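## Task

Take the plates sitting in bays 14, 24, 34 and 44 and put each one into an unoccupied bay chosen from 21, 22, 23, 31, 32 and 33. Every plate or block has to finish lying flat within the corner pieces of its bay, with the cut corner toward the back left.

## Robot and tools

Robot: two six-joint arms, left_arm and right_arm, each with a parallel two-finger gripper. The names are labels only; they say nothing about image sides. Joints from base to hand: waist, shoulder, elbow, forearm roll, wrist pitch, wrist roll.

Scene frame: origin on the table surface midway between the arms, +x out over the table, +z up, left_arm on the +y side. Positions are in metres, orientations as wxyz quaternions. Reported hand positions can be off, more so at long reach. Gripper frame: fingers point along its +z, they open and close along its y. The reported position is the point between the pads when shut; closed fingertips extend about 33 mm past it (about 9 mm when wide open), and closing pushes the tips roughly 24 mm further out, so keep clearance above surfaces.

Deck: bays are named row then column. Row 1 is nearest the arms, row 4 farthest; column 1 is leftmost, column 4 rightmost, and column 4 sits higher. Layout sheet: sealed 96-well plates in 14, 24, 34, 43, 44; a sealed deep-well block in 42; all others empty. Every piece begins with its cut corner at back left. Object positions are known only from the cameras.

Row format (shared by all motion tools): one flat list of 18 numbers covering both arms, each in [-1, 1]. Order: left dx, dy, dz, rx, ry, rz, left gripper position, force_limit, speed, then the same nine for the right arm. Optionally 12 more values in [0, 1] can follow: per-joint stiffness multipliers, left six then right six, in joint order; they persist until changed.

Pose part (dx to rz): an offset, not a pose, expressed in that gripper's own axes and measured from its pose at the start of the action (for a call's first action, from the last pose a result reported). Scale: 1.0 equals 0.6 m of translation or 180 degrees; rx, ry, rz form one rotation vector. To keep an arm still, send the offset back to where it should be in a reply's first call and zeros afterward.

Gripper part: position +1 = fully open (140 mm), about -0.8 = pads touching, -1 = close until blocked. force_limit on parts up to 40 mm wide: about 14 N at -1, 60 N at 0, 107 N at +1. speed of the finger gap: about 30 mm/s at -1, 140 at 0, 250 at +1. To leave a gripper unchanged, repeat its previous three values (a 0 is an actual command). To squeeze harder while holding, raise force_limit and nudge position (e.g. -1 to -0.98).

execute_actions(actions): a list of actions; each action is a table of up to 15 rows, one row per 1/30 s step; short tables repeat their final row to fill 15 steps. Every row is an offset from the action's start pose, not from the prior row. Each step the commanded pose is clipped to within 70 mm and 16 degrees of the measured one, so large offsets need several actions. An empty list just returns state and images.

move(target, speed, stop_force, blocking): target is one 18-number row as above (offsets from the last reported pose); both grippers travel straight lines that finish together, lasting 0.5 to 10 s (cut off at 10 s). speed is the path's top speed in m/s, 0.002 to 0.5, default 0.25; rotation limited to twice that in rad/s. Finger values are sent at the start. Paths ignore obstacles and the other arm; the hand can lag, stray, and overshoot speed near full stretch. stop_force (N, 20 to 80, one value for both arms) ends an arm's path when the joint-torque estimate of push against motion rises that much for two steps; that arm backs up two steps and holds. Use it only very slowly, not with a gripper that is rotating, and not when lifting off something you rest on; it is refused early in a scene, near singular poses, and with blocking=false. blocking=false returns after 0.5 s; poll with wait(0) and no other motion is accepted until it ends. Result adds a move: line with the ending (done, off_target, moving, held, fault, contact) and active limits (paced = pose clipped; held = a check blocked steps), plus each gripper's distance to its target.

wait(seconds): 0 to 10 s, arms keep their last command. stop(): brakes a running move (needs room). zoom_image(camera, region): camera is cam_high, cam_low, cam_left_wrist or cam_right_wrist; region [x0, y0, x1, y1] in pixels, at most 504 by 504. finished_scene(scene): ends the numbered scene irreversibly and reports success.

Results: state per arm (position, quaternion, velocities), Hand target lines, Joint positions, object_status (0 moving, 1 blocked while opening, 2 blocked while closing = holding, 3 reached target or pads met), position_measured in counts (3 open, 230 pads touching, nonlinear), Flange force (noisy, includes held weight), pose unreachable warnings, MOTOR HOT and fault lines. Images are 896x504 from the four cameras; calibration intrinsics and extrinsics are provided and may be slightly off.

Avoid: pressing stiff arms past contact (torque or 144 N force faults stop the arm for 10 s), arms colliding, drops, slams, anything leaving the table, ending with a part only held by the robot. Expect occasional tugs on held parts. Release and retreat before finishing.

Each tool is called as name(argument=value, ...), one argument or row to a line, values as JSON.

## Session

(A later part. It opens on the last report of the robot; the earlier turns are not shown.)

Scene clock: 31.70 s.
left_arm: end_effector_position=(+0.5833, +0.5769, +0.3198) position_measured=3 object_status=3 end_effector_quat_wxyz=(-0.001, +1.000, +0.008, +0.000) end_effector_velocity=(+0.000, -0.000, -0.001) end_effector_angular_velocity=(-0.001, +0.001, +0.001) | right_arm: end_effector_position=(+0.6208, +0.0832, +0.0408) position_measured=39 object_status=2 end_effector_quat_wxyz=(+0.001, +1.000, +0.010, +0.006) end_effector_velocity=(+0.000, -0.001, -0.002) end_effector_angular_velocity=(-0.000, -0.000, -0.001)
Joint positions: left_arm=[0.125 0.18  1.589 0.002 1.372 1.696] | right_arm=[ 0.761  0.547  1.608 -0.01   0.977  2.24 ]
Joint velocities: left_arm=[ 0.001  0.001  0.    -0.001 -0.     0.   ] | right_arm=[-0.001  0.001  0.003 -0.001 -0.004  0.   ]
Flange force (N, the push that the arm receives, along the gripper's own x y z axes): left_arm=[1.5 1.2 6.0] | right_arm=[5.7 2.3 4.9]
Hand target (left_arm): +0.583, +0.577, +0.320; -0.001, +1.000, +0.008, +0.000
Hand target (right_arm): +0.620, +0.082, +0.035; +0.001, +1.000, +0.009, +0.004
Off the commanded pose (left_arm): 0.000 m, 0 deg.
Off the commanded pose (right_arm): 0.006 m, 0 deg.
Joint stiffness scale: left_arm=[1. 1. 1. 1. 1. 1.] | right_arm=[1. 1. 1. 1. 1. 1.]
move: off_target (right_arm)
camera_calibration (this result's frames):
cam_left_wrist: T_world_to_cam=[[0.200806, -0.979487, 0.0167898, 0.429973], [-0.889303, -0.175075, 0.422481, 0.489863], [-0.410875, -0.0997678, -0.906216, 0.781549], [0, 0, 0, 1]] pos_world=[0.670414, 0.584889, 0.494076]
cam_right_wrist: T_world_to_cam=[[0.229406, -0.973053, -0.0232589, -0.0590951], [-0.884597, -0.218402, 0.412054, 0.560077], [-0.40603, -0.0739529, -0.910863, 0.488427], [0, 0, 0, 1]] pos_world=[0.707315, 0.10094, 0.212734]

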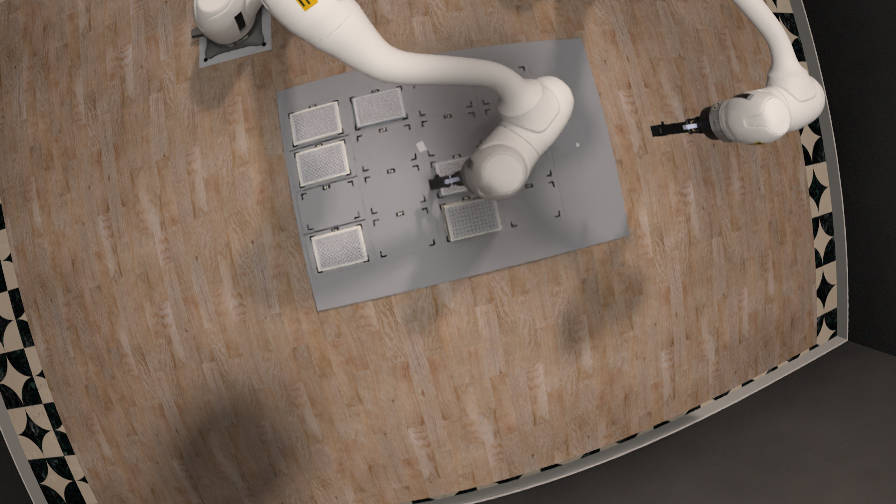

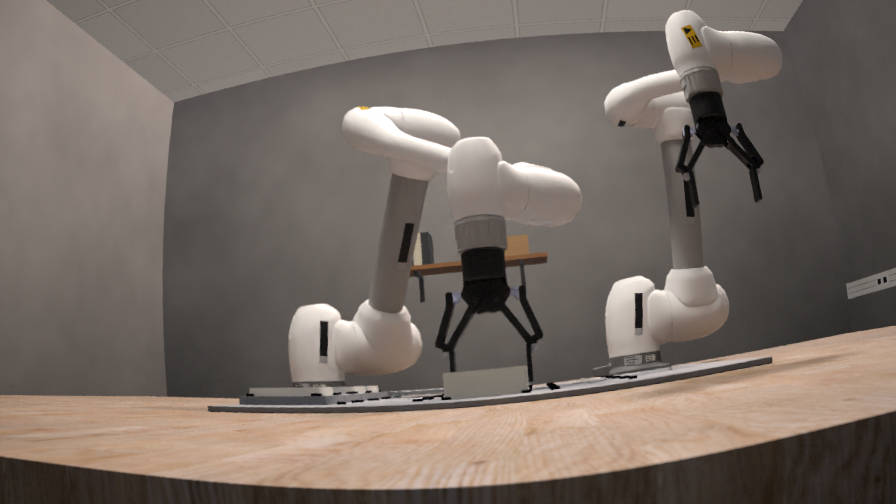

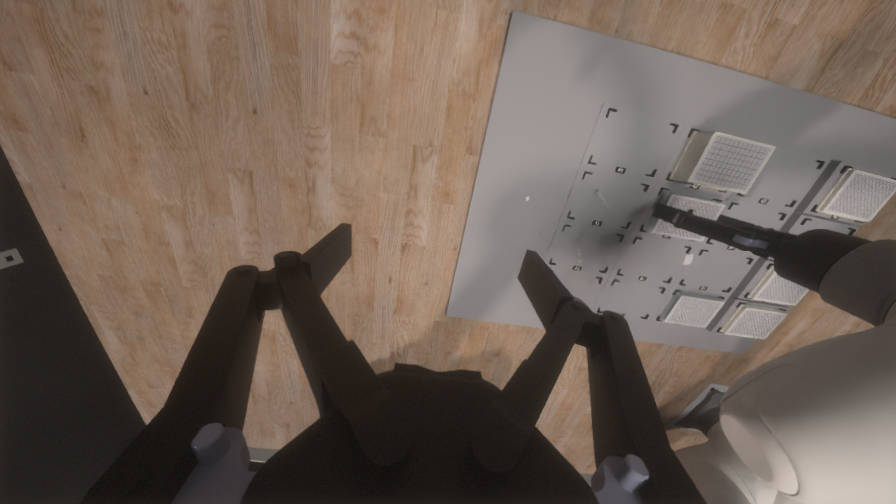

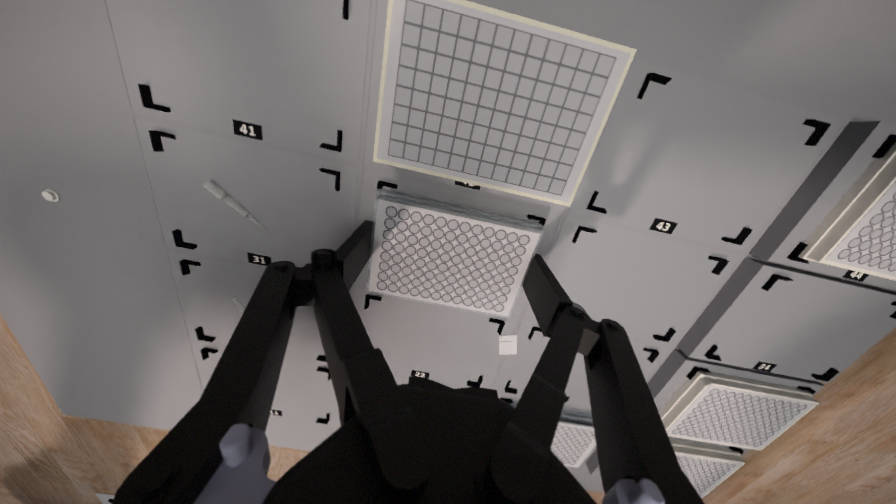

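move(
  target=[0,0,0,0,0,0,1,0,0, -0.0022,0.0038,0.030,0,-0.002,0,-1,0,-0.8],
  speed=0.015,
)

zoom_image(
  camera="cam_right_wrist",
  region=[310,140,610,340],
)

Scene clock: 37.07 s.
left_arm: end_effector_position=(+0.5833, +0.5769, +0.3198) position_measured=3 object_status=3 end_effector_quat_wxyz=(-0.001, +1.000, +0.008, +0.000) end_effector_velocity=(-0.000, +0.000, +0.001) end_effector_angular_velocity=(+0.000, -0.001, -0.000) | right_arm: end_effector_position=(+0.6212, +0.0827, +0.0316) position_measured=39 object_status=2 end_effector_quat_wxyz=(-0.000, +1.000, +0.009, +0.006) end_effector_velocity=(-0.001, -0.000, -0.001) end_effector_angular_velocity=(-0.000, +0.001, -0.001)
Joint positions: left_arm=[0.125 0.18  1.589 0.002 1.372 1.696] | right_arm=[ 0.76   0.555  1.614 -0.009  0.962  2.24 ]
Joint velocities: left_arm=[ 0.001 -0.001  0.    -0.    -0.     0.001] | right_arm=[-0.     0.     0.002  0.001 -0.     0.   ]
Flange force (N, the push that the arm receives, along the gripper's own x y z axes): left_arm=[-0.7 0.1 4.6] | right_arm=[-2.5 7.1 -18.5]
Hand target (left_arm): +0.583, +0.577, +0.320; -0.001, +1.000, +0.008, +0.000
Hand target (right_arm): +0.620, +0.081, +0.023; +0.001, +1.000, +0.010, +0.003
Off the commanded pose (left_arm): 0.000 m, 0 deg.
Off the commanded pose (right_arm): 0.009 m, 0 deg.
Joint stiffness scale: left_arm=[1. 1. 1. 1. 1. 1.] | right_arm=[1. 1. 1. 1. 1. 1.]
move: off_target (right_arm)
camera_calibration (this result's frames):
cam_left_wrist: T_world_to_cam=[[0.200806, -0.979487, 0.0167898, 0.429973], [-0.889302, -0.175075, 0.422481, 0.489863], [-0.410875, -0.0997677, -0.906216, 0.781549], [0, 0, 0, 1]] pos_world=[0.670414, 0.584889, 0.494076]
cam_right_wrist: T_world_to_cam=[[0.227248, -0.97352, -0.0248606, -0.0583968], [-0.88485, -0.217076, 0.412211, 0.564132], [-0.406692, -0.0716762, -0.910749, 0.480328], [0, 0, 0, 1]] pos_world=[0.707789, 0.100038, 0.203465]

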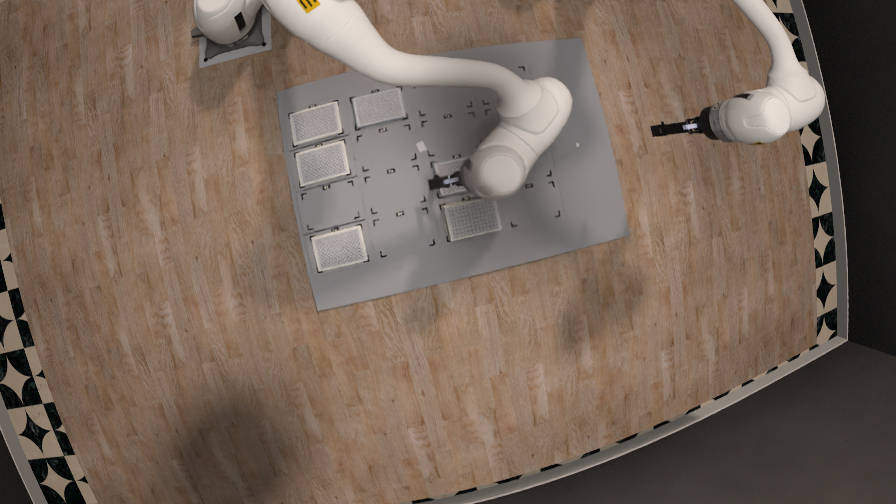

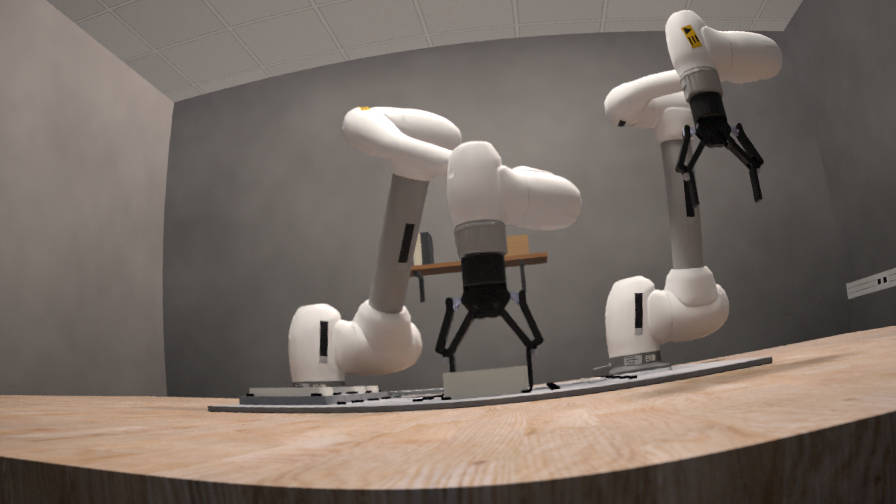

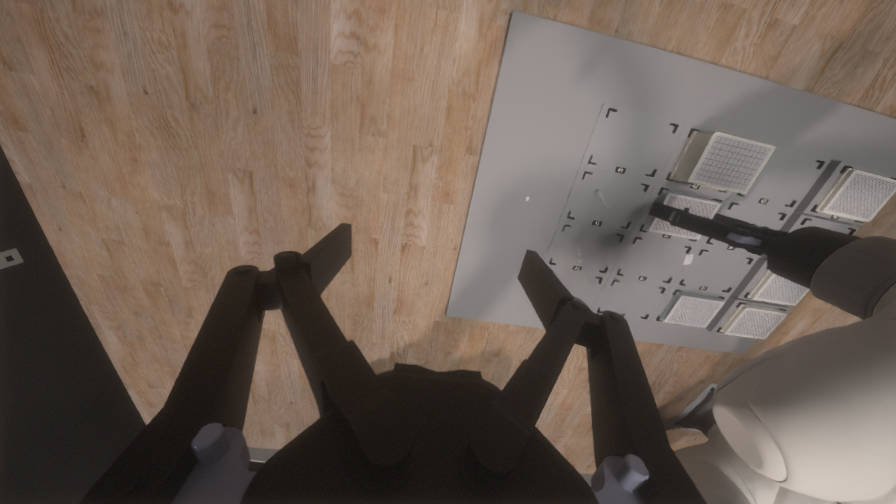

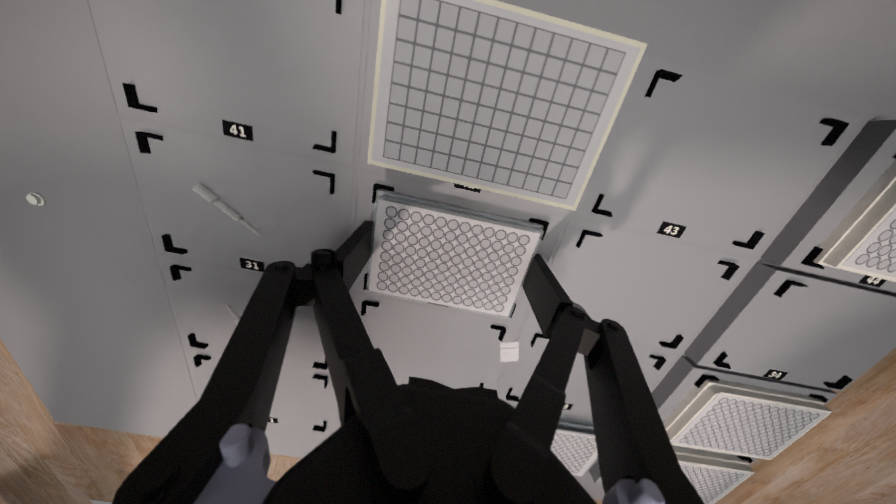

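Region (310, 140, 610, 340) of cam_right_wrist's 896x504 image, scaled by 1.680, with more detail than that image has.

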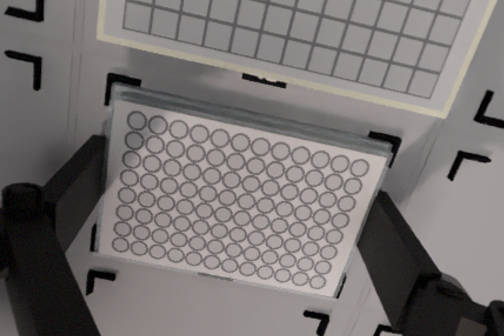

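move(
  target=[0,0,0,0,0,0,1,0,0, 0,0,0,0,0,0,1,0,-0.5],
)

move(
  target=[0,0,0,0,0,0,1,0,0, 0.002,0,-0.04,0,-0.002,0,1,0,-0.5],
  speed=0.1,
)

zoom_image(
  camera="cam_right_wrist",
  region=[310,140,610,340],
)

move(
  target=[0,0,0,0,0,0,1,0,0, -0.192,0.546,-0.02,0,0,-0.001,1,0,-0.5],
  speed=0.35,
)

zoom_image(
  camera="cam_right_wrist",
  region=[310,140,610,340],
)

Scene clock: 45.70 s.
left_arm: end_effector_position=(+0.5833, +0.5769, +0.3198) position_measured=3 object_status=3 end_effector_quat_wxyz=(-0.001, +1.000, +0.008, +0.000) end_effector_velocity=(+0.000, -0.000, -0.001) end_effector_angular_velocity=(-0.000, -0.000, -0.000) | right_arm: end_effector_position=(+0.6212, +0.0827, +0.0316) position_measured=3 object_status=3 end_effector_quat_wxyz=(-0.000, +1.000, +0.009, +0.006) end_effector_velocity=(-0.000, -0.000, -0.000) end_effector_angular_velocity=(-0.001, -0.001, +0.001)
Joint positions: left_arm=[0.125 0.18  1.589 0.002 1.372 1.696] | right_arm=[ 0.76   0.555  1.614 -0.009  0.962  2.24 ]
Joint velocities: left_arm=[-0.001  0.001  0.    -0.001 -0.001 -0.   ] | right_arm=[ 0.    -0.     0.    -0.002 -0.     0.   ]
Flange force (N, the push that the arm receives, along the gripper's own x y z axes): left_arm=[0.4 0.8 5.7] | right_arm=[2.3 3.0 2.4]
Hand target (left_arm): +0.583, +0.577, +0.320; -0.001, +1.000, +0.008, +0.000
Hand target (right_arm): +0.621, +0.083, +0.032; -0.000, +1.000, +0.009, +0.006
Off the commanded pose (left_arm): 0.000 m, 0 deg.
Off the commanded pose (right_arm): 0.000 m, 0 deg.
Joint stiffness scale: left_arm=[1. 1. 1. 1. 1. 1.] | right_arm=[1. 1. 1. 1. 1. 1.]
move: done
camera_calibration (this result's frames):
cam_left_wrist: T_world_to_cam=[[0.200806, -0.979487, 0.0167897, 0.429973], [-0.889302, -0.175075, 0.422481, 0.489863], [-0.410875, -0.0997677, -0.906216, 0.781549], [0, 0, 0, 1]] pos_world=[0.670414, 0.584889, 0.494076]
cam_right_wrist: T_world_to_cam=[[0.227221, -0.973525, -0.0248953, -0.0583774], [-0.884859, -0.217067, 0.412196, 0.564145], [-0.406687, -0.0716307, -0.910755, 0.480318], [0, 0, 0, 1]] pos_world=[0.707793, 0.100031, 0.20346]

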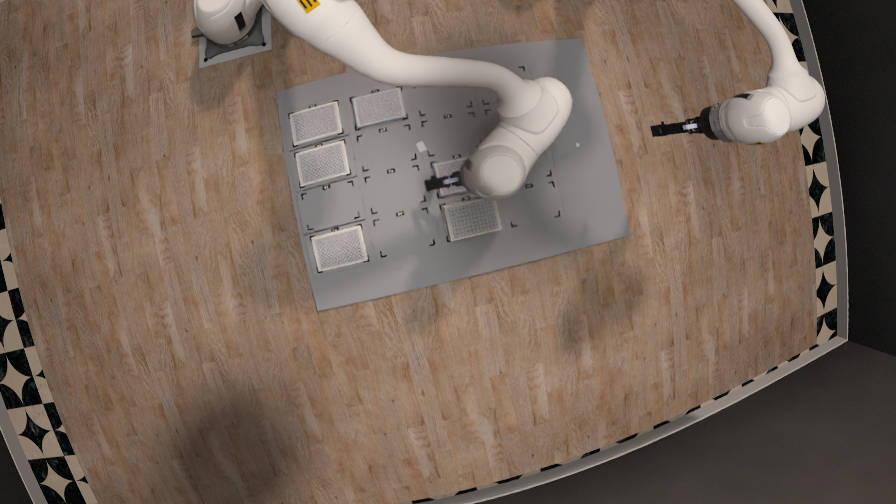

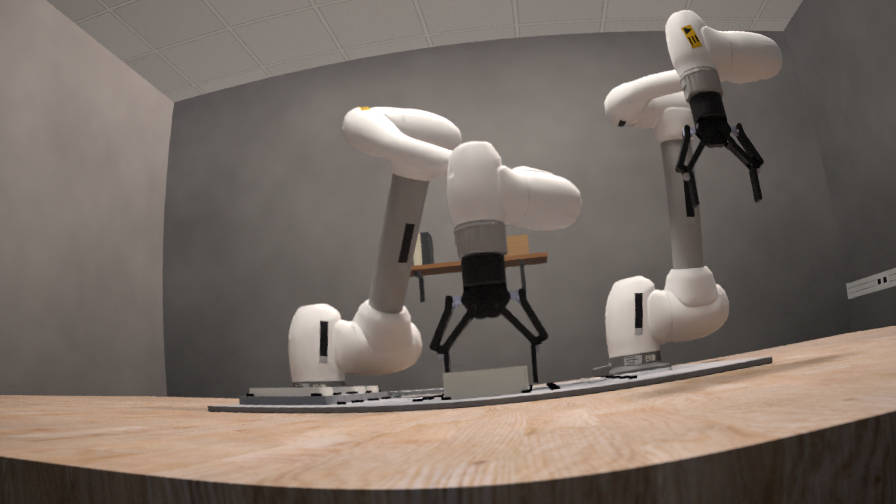

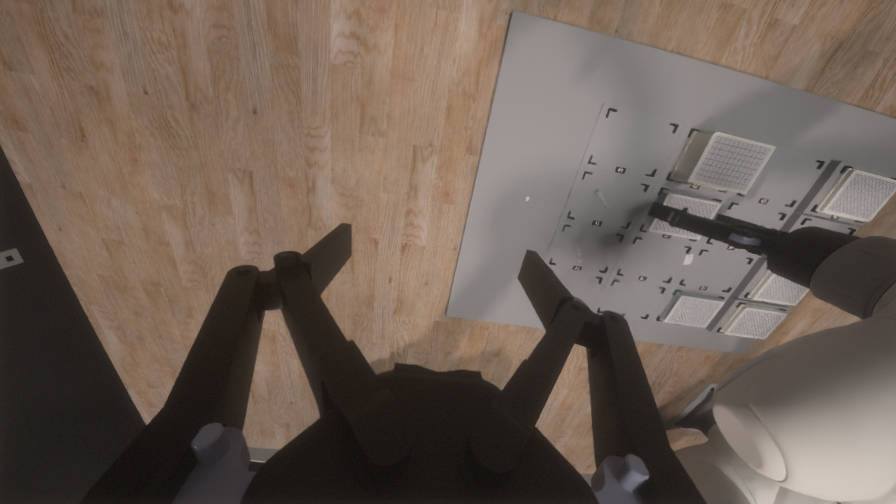

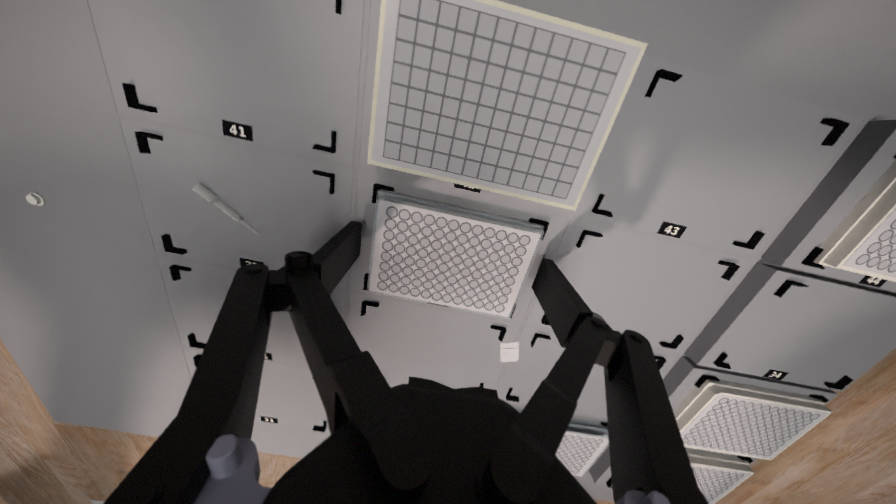

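Scene clock: 46.50 s.
left_arm: end_effector_position=(+0.5833, +0.5769, +0.3198) position_measured=3 object_status=3 end_effector_quat_wxyz=(-0.001, +1.000, +0.008, +0.000) end_effector_velocity=(-0.000, -0.000, -0.001) end_effector_angular_velocity=(-0.001, +0.001, -0.000) | right_arm: end_effector_position=(+0.6206, +0.0820, +0.0498) position_measured=3 object_status=3 end_effector_quat_wxyz=(+0.002, +1.000, +0.007, +0.002) end_effector_velocity=(-0.000, -0.001, +0.002) end_effector_angular_velocity=(-0.002, +0.002, +0.000)
Joint positions: left_arm=[0.125 0.18  1.589 0.002 1.372 1.696] | right_arm=[ 0.759  0.542  1.598 -0.006  1.001  2.24 ]
Joint velocities: left_arm=[-0.     0.001  0.    -0.001  0.001  0.   ] | right_arm=[-0.    -0.001 -0.002 -0.001  0.006  0.   ]
Flange force (N, the push that the arm receives, along the gripper's own x y z axes): left_arm=[-0.3 1.2 5.3] | right_arm=[5.6 5.5 3.9]
Hand target (left_arm): +0.583, +0.577, +0.320; -0.001, +1.000, +0.008, +0.000
Hand target (right_arm): +0.622, +0.083, +0.056; -0.000, +1.000, +0.009, +0.003
Off the commanded pose (left_arm): 0.000 m, 0 deg.
Off the commanded pose (right_arm): 0.006 m, 0 deg.
Joint stiffness scale: left_arm=[1. 1. 1. 1. 1. 1.] | right_arm=[1. 1. 1. 1. 1. 1.]
move: off_target (right_arm)
camera_calibration (this result's frames):
cam_left_wrist: T_world_to_cam=[[0.200806, -0.979487, 0.0167898, 0.429973], [-0.889302, -0.175075, 0.42248, 0.489863], [-0.410875, -0.0997678, -0.906216, 0.781549], [0, 0, 0, 1]] pos_world=[0.670414, 0.584889, 0.494076]
cam_right_wrist: T_world_to_cam=[[0.224621, -0.974182, -0.0226893, -0.0568888], [-0.882109, -0.213175, 0.420047, 0.553565], [-0.414039, -0.0743371, -0.907218, 0.50124], [0, 0, 0, 1]] pos_world=[0.708616, 0.0998468, 0.22092]

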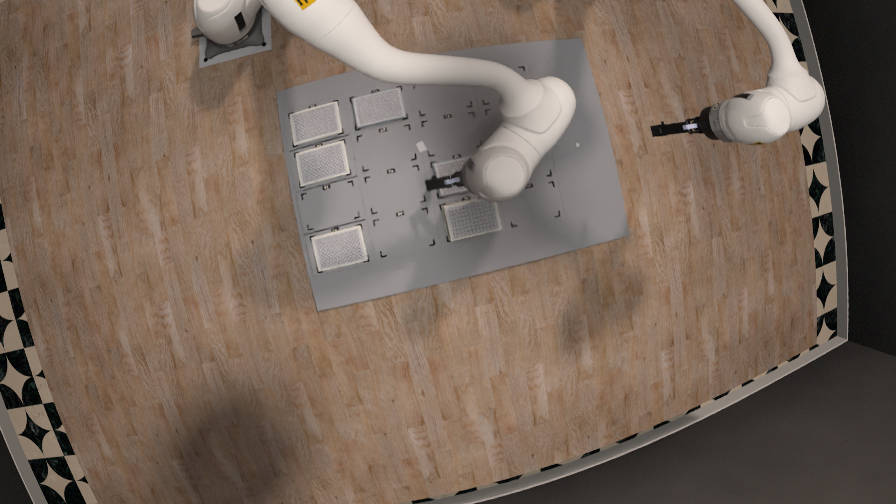

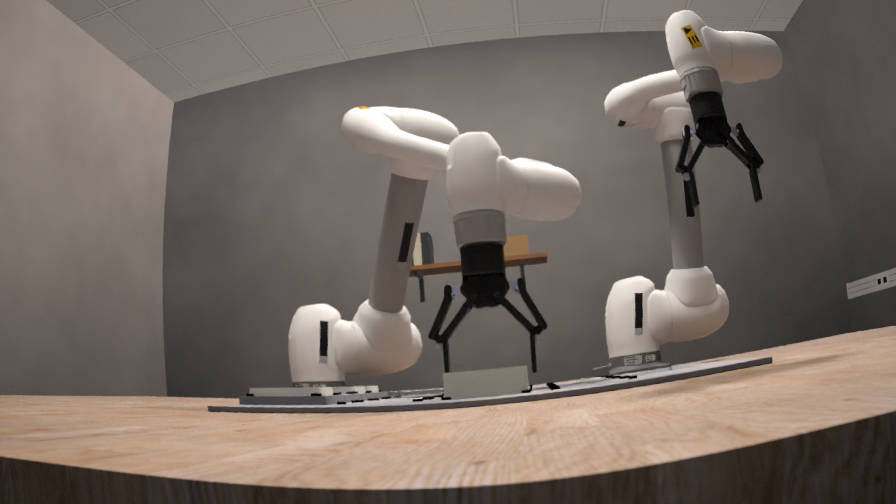

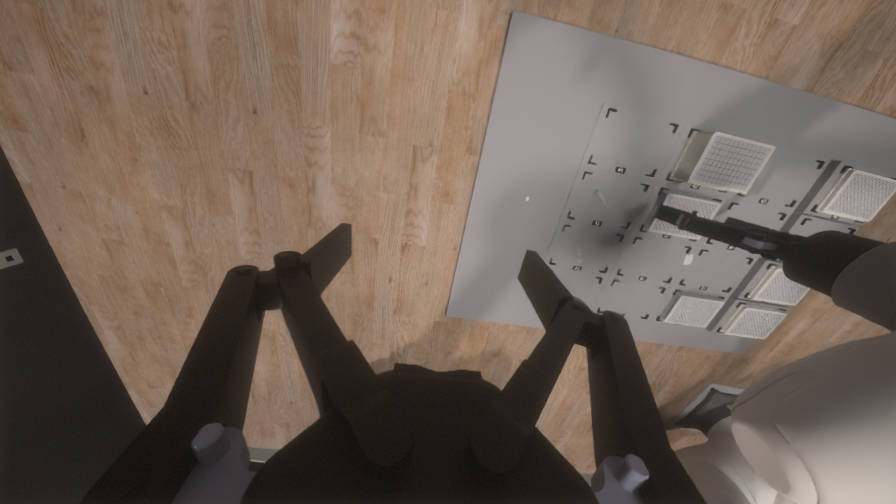

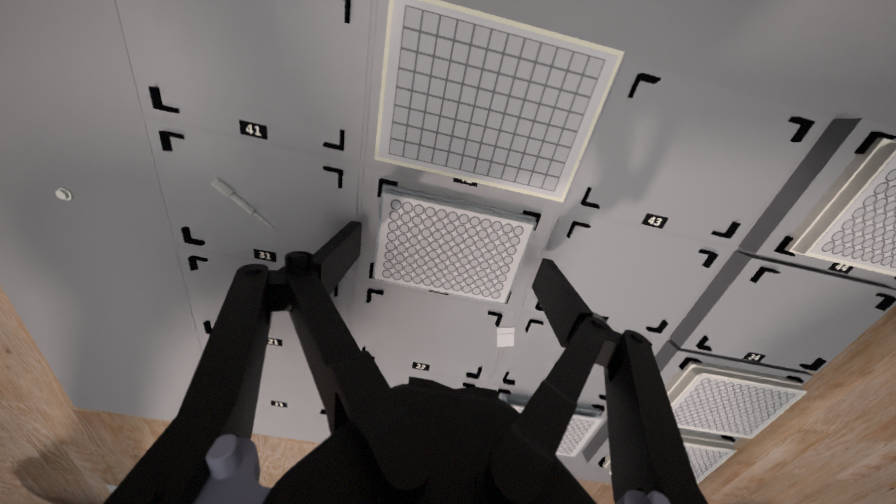

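Region (310, 140, 610, 340) of cam_right_wrist's 896x504 image, scaled by 1.680, with more detail than that image has.

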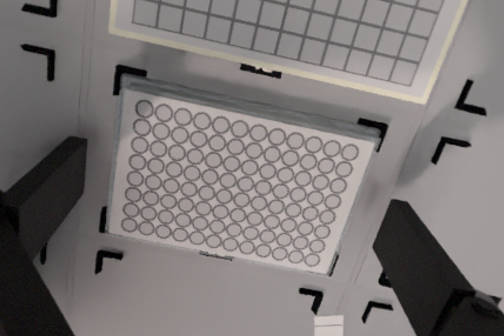

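Scene clock: 48.13 s.
left_arm: end_effector_position=(+0.5833, +0.5769, +0.3198) position_measured=3 object_status=3 end_effector_quat_wxyz=(-0.001, +1.000, +0.008, +0.000) end_effector_velocity=(-0.000, +0.001, -0.000) end_effector_angular_velocity=(+0.003, +0.001, -0.001) | right_arm: end_effector_position=(+0.5107, -0.2466, +0.0624) position_measured=3 object_status=3 end_effector_quat_wxyz=(+0.004, +1.000, +0.007, -0.000) end_effector_velocity=(-0.000, -0.002, +0.000) end_effector_angular_velocity=(+0.002, +0.000, +0.002)
Joint positions: left_arm=[0.125 0.18  1.589 0.002 1.372 1.696] | right_arm=[ 0.399  0.165  2.127 -0.009  0.852  1.884]
Joint velocities: left_arm=[-0.     0.     0.     0.003 -0.     0.001] | right_arm=[-0.004 -0.002  0.002  0.003 -0.    -0.007]
Flange force (N, the push that the arm receives, along the gripper's own x y z axes): left_arm=[0.4 1.2 5.4] | right_arm=[2.3 12.2 2.9]
Hand target (left_arm): +0.583, +0.577, +0.320; -0.001, +1.000, +0.008, +0.000
Hand target (right_arm): +0.510, -0.247, +0.063; +0.002, +1.000, +0.009, +0.002
Off the commanded pose (left_arm): 0.000 m, 0 deg.
Off the commanded pose (right_arm): 0.001 m, 0 deg.
Joint stiffness scale: left_arm=[1. 1. 1. 1. 1. 1.] | right_arm=[1. 1. 1. 1. 1. 1.]
move: done
camera_calibration (this result's frames):
cam_left_wrist: T_world_to_cam=[[0.200806, -0.979487, 0.0167897, 0.429973], [-0.889303, -0.175075, 0.42248, 0.489863], [-0.410875, -0.0997677, -0.906217, 0.781549], [0, 0, 0, 1]] pos_world=[0.670414, 0.584889, 0.494076]
cam_right_wrist: T_world_to_cam=[[0.223931, -0.974405, -0.0197625, -0.351988], [-0.880451, -0.210952, 0.424625, 0.38072], [-0.417925, -0.0776868, -0.905154, 0.443838], [0, 0, 0, 1]] pos_world=[0.599517, -0.228185, 0.233122]

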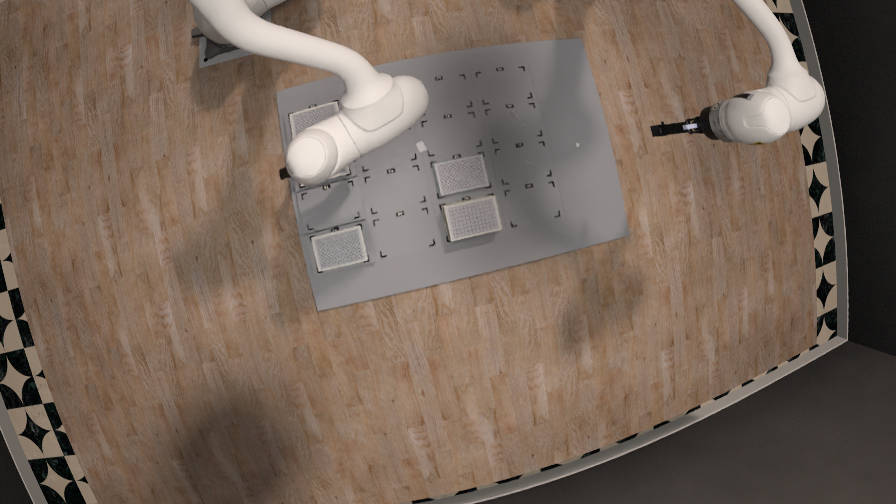

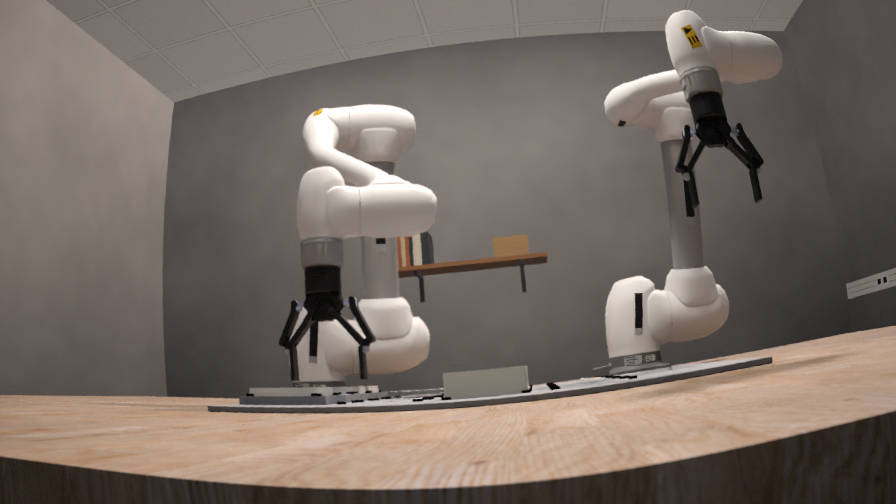

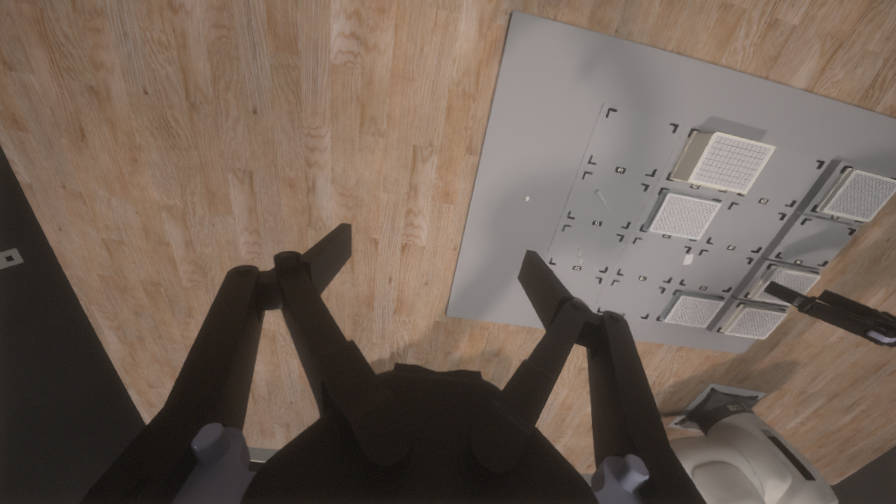

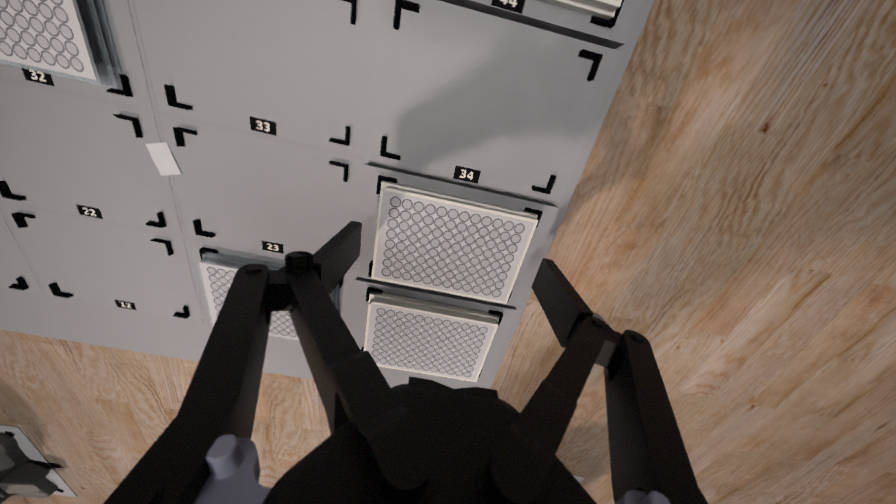

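Region (310, 140, 610, 340) of cam_right_wrist's 896x504 image, scaled by 1.680, with more detail than that image has.

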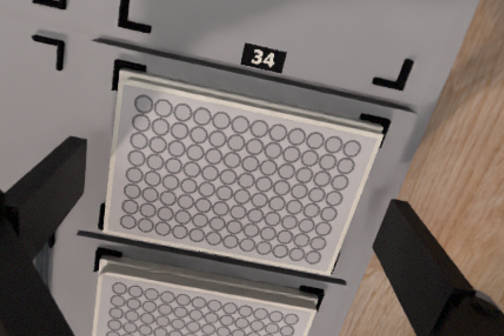

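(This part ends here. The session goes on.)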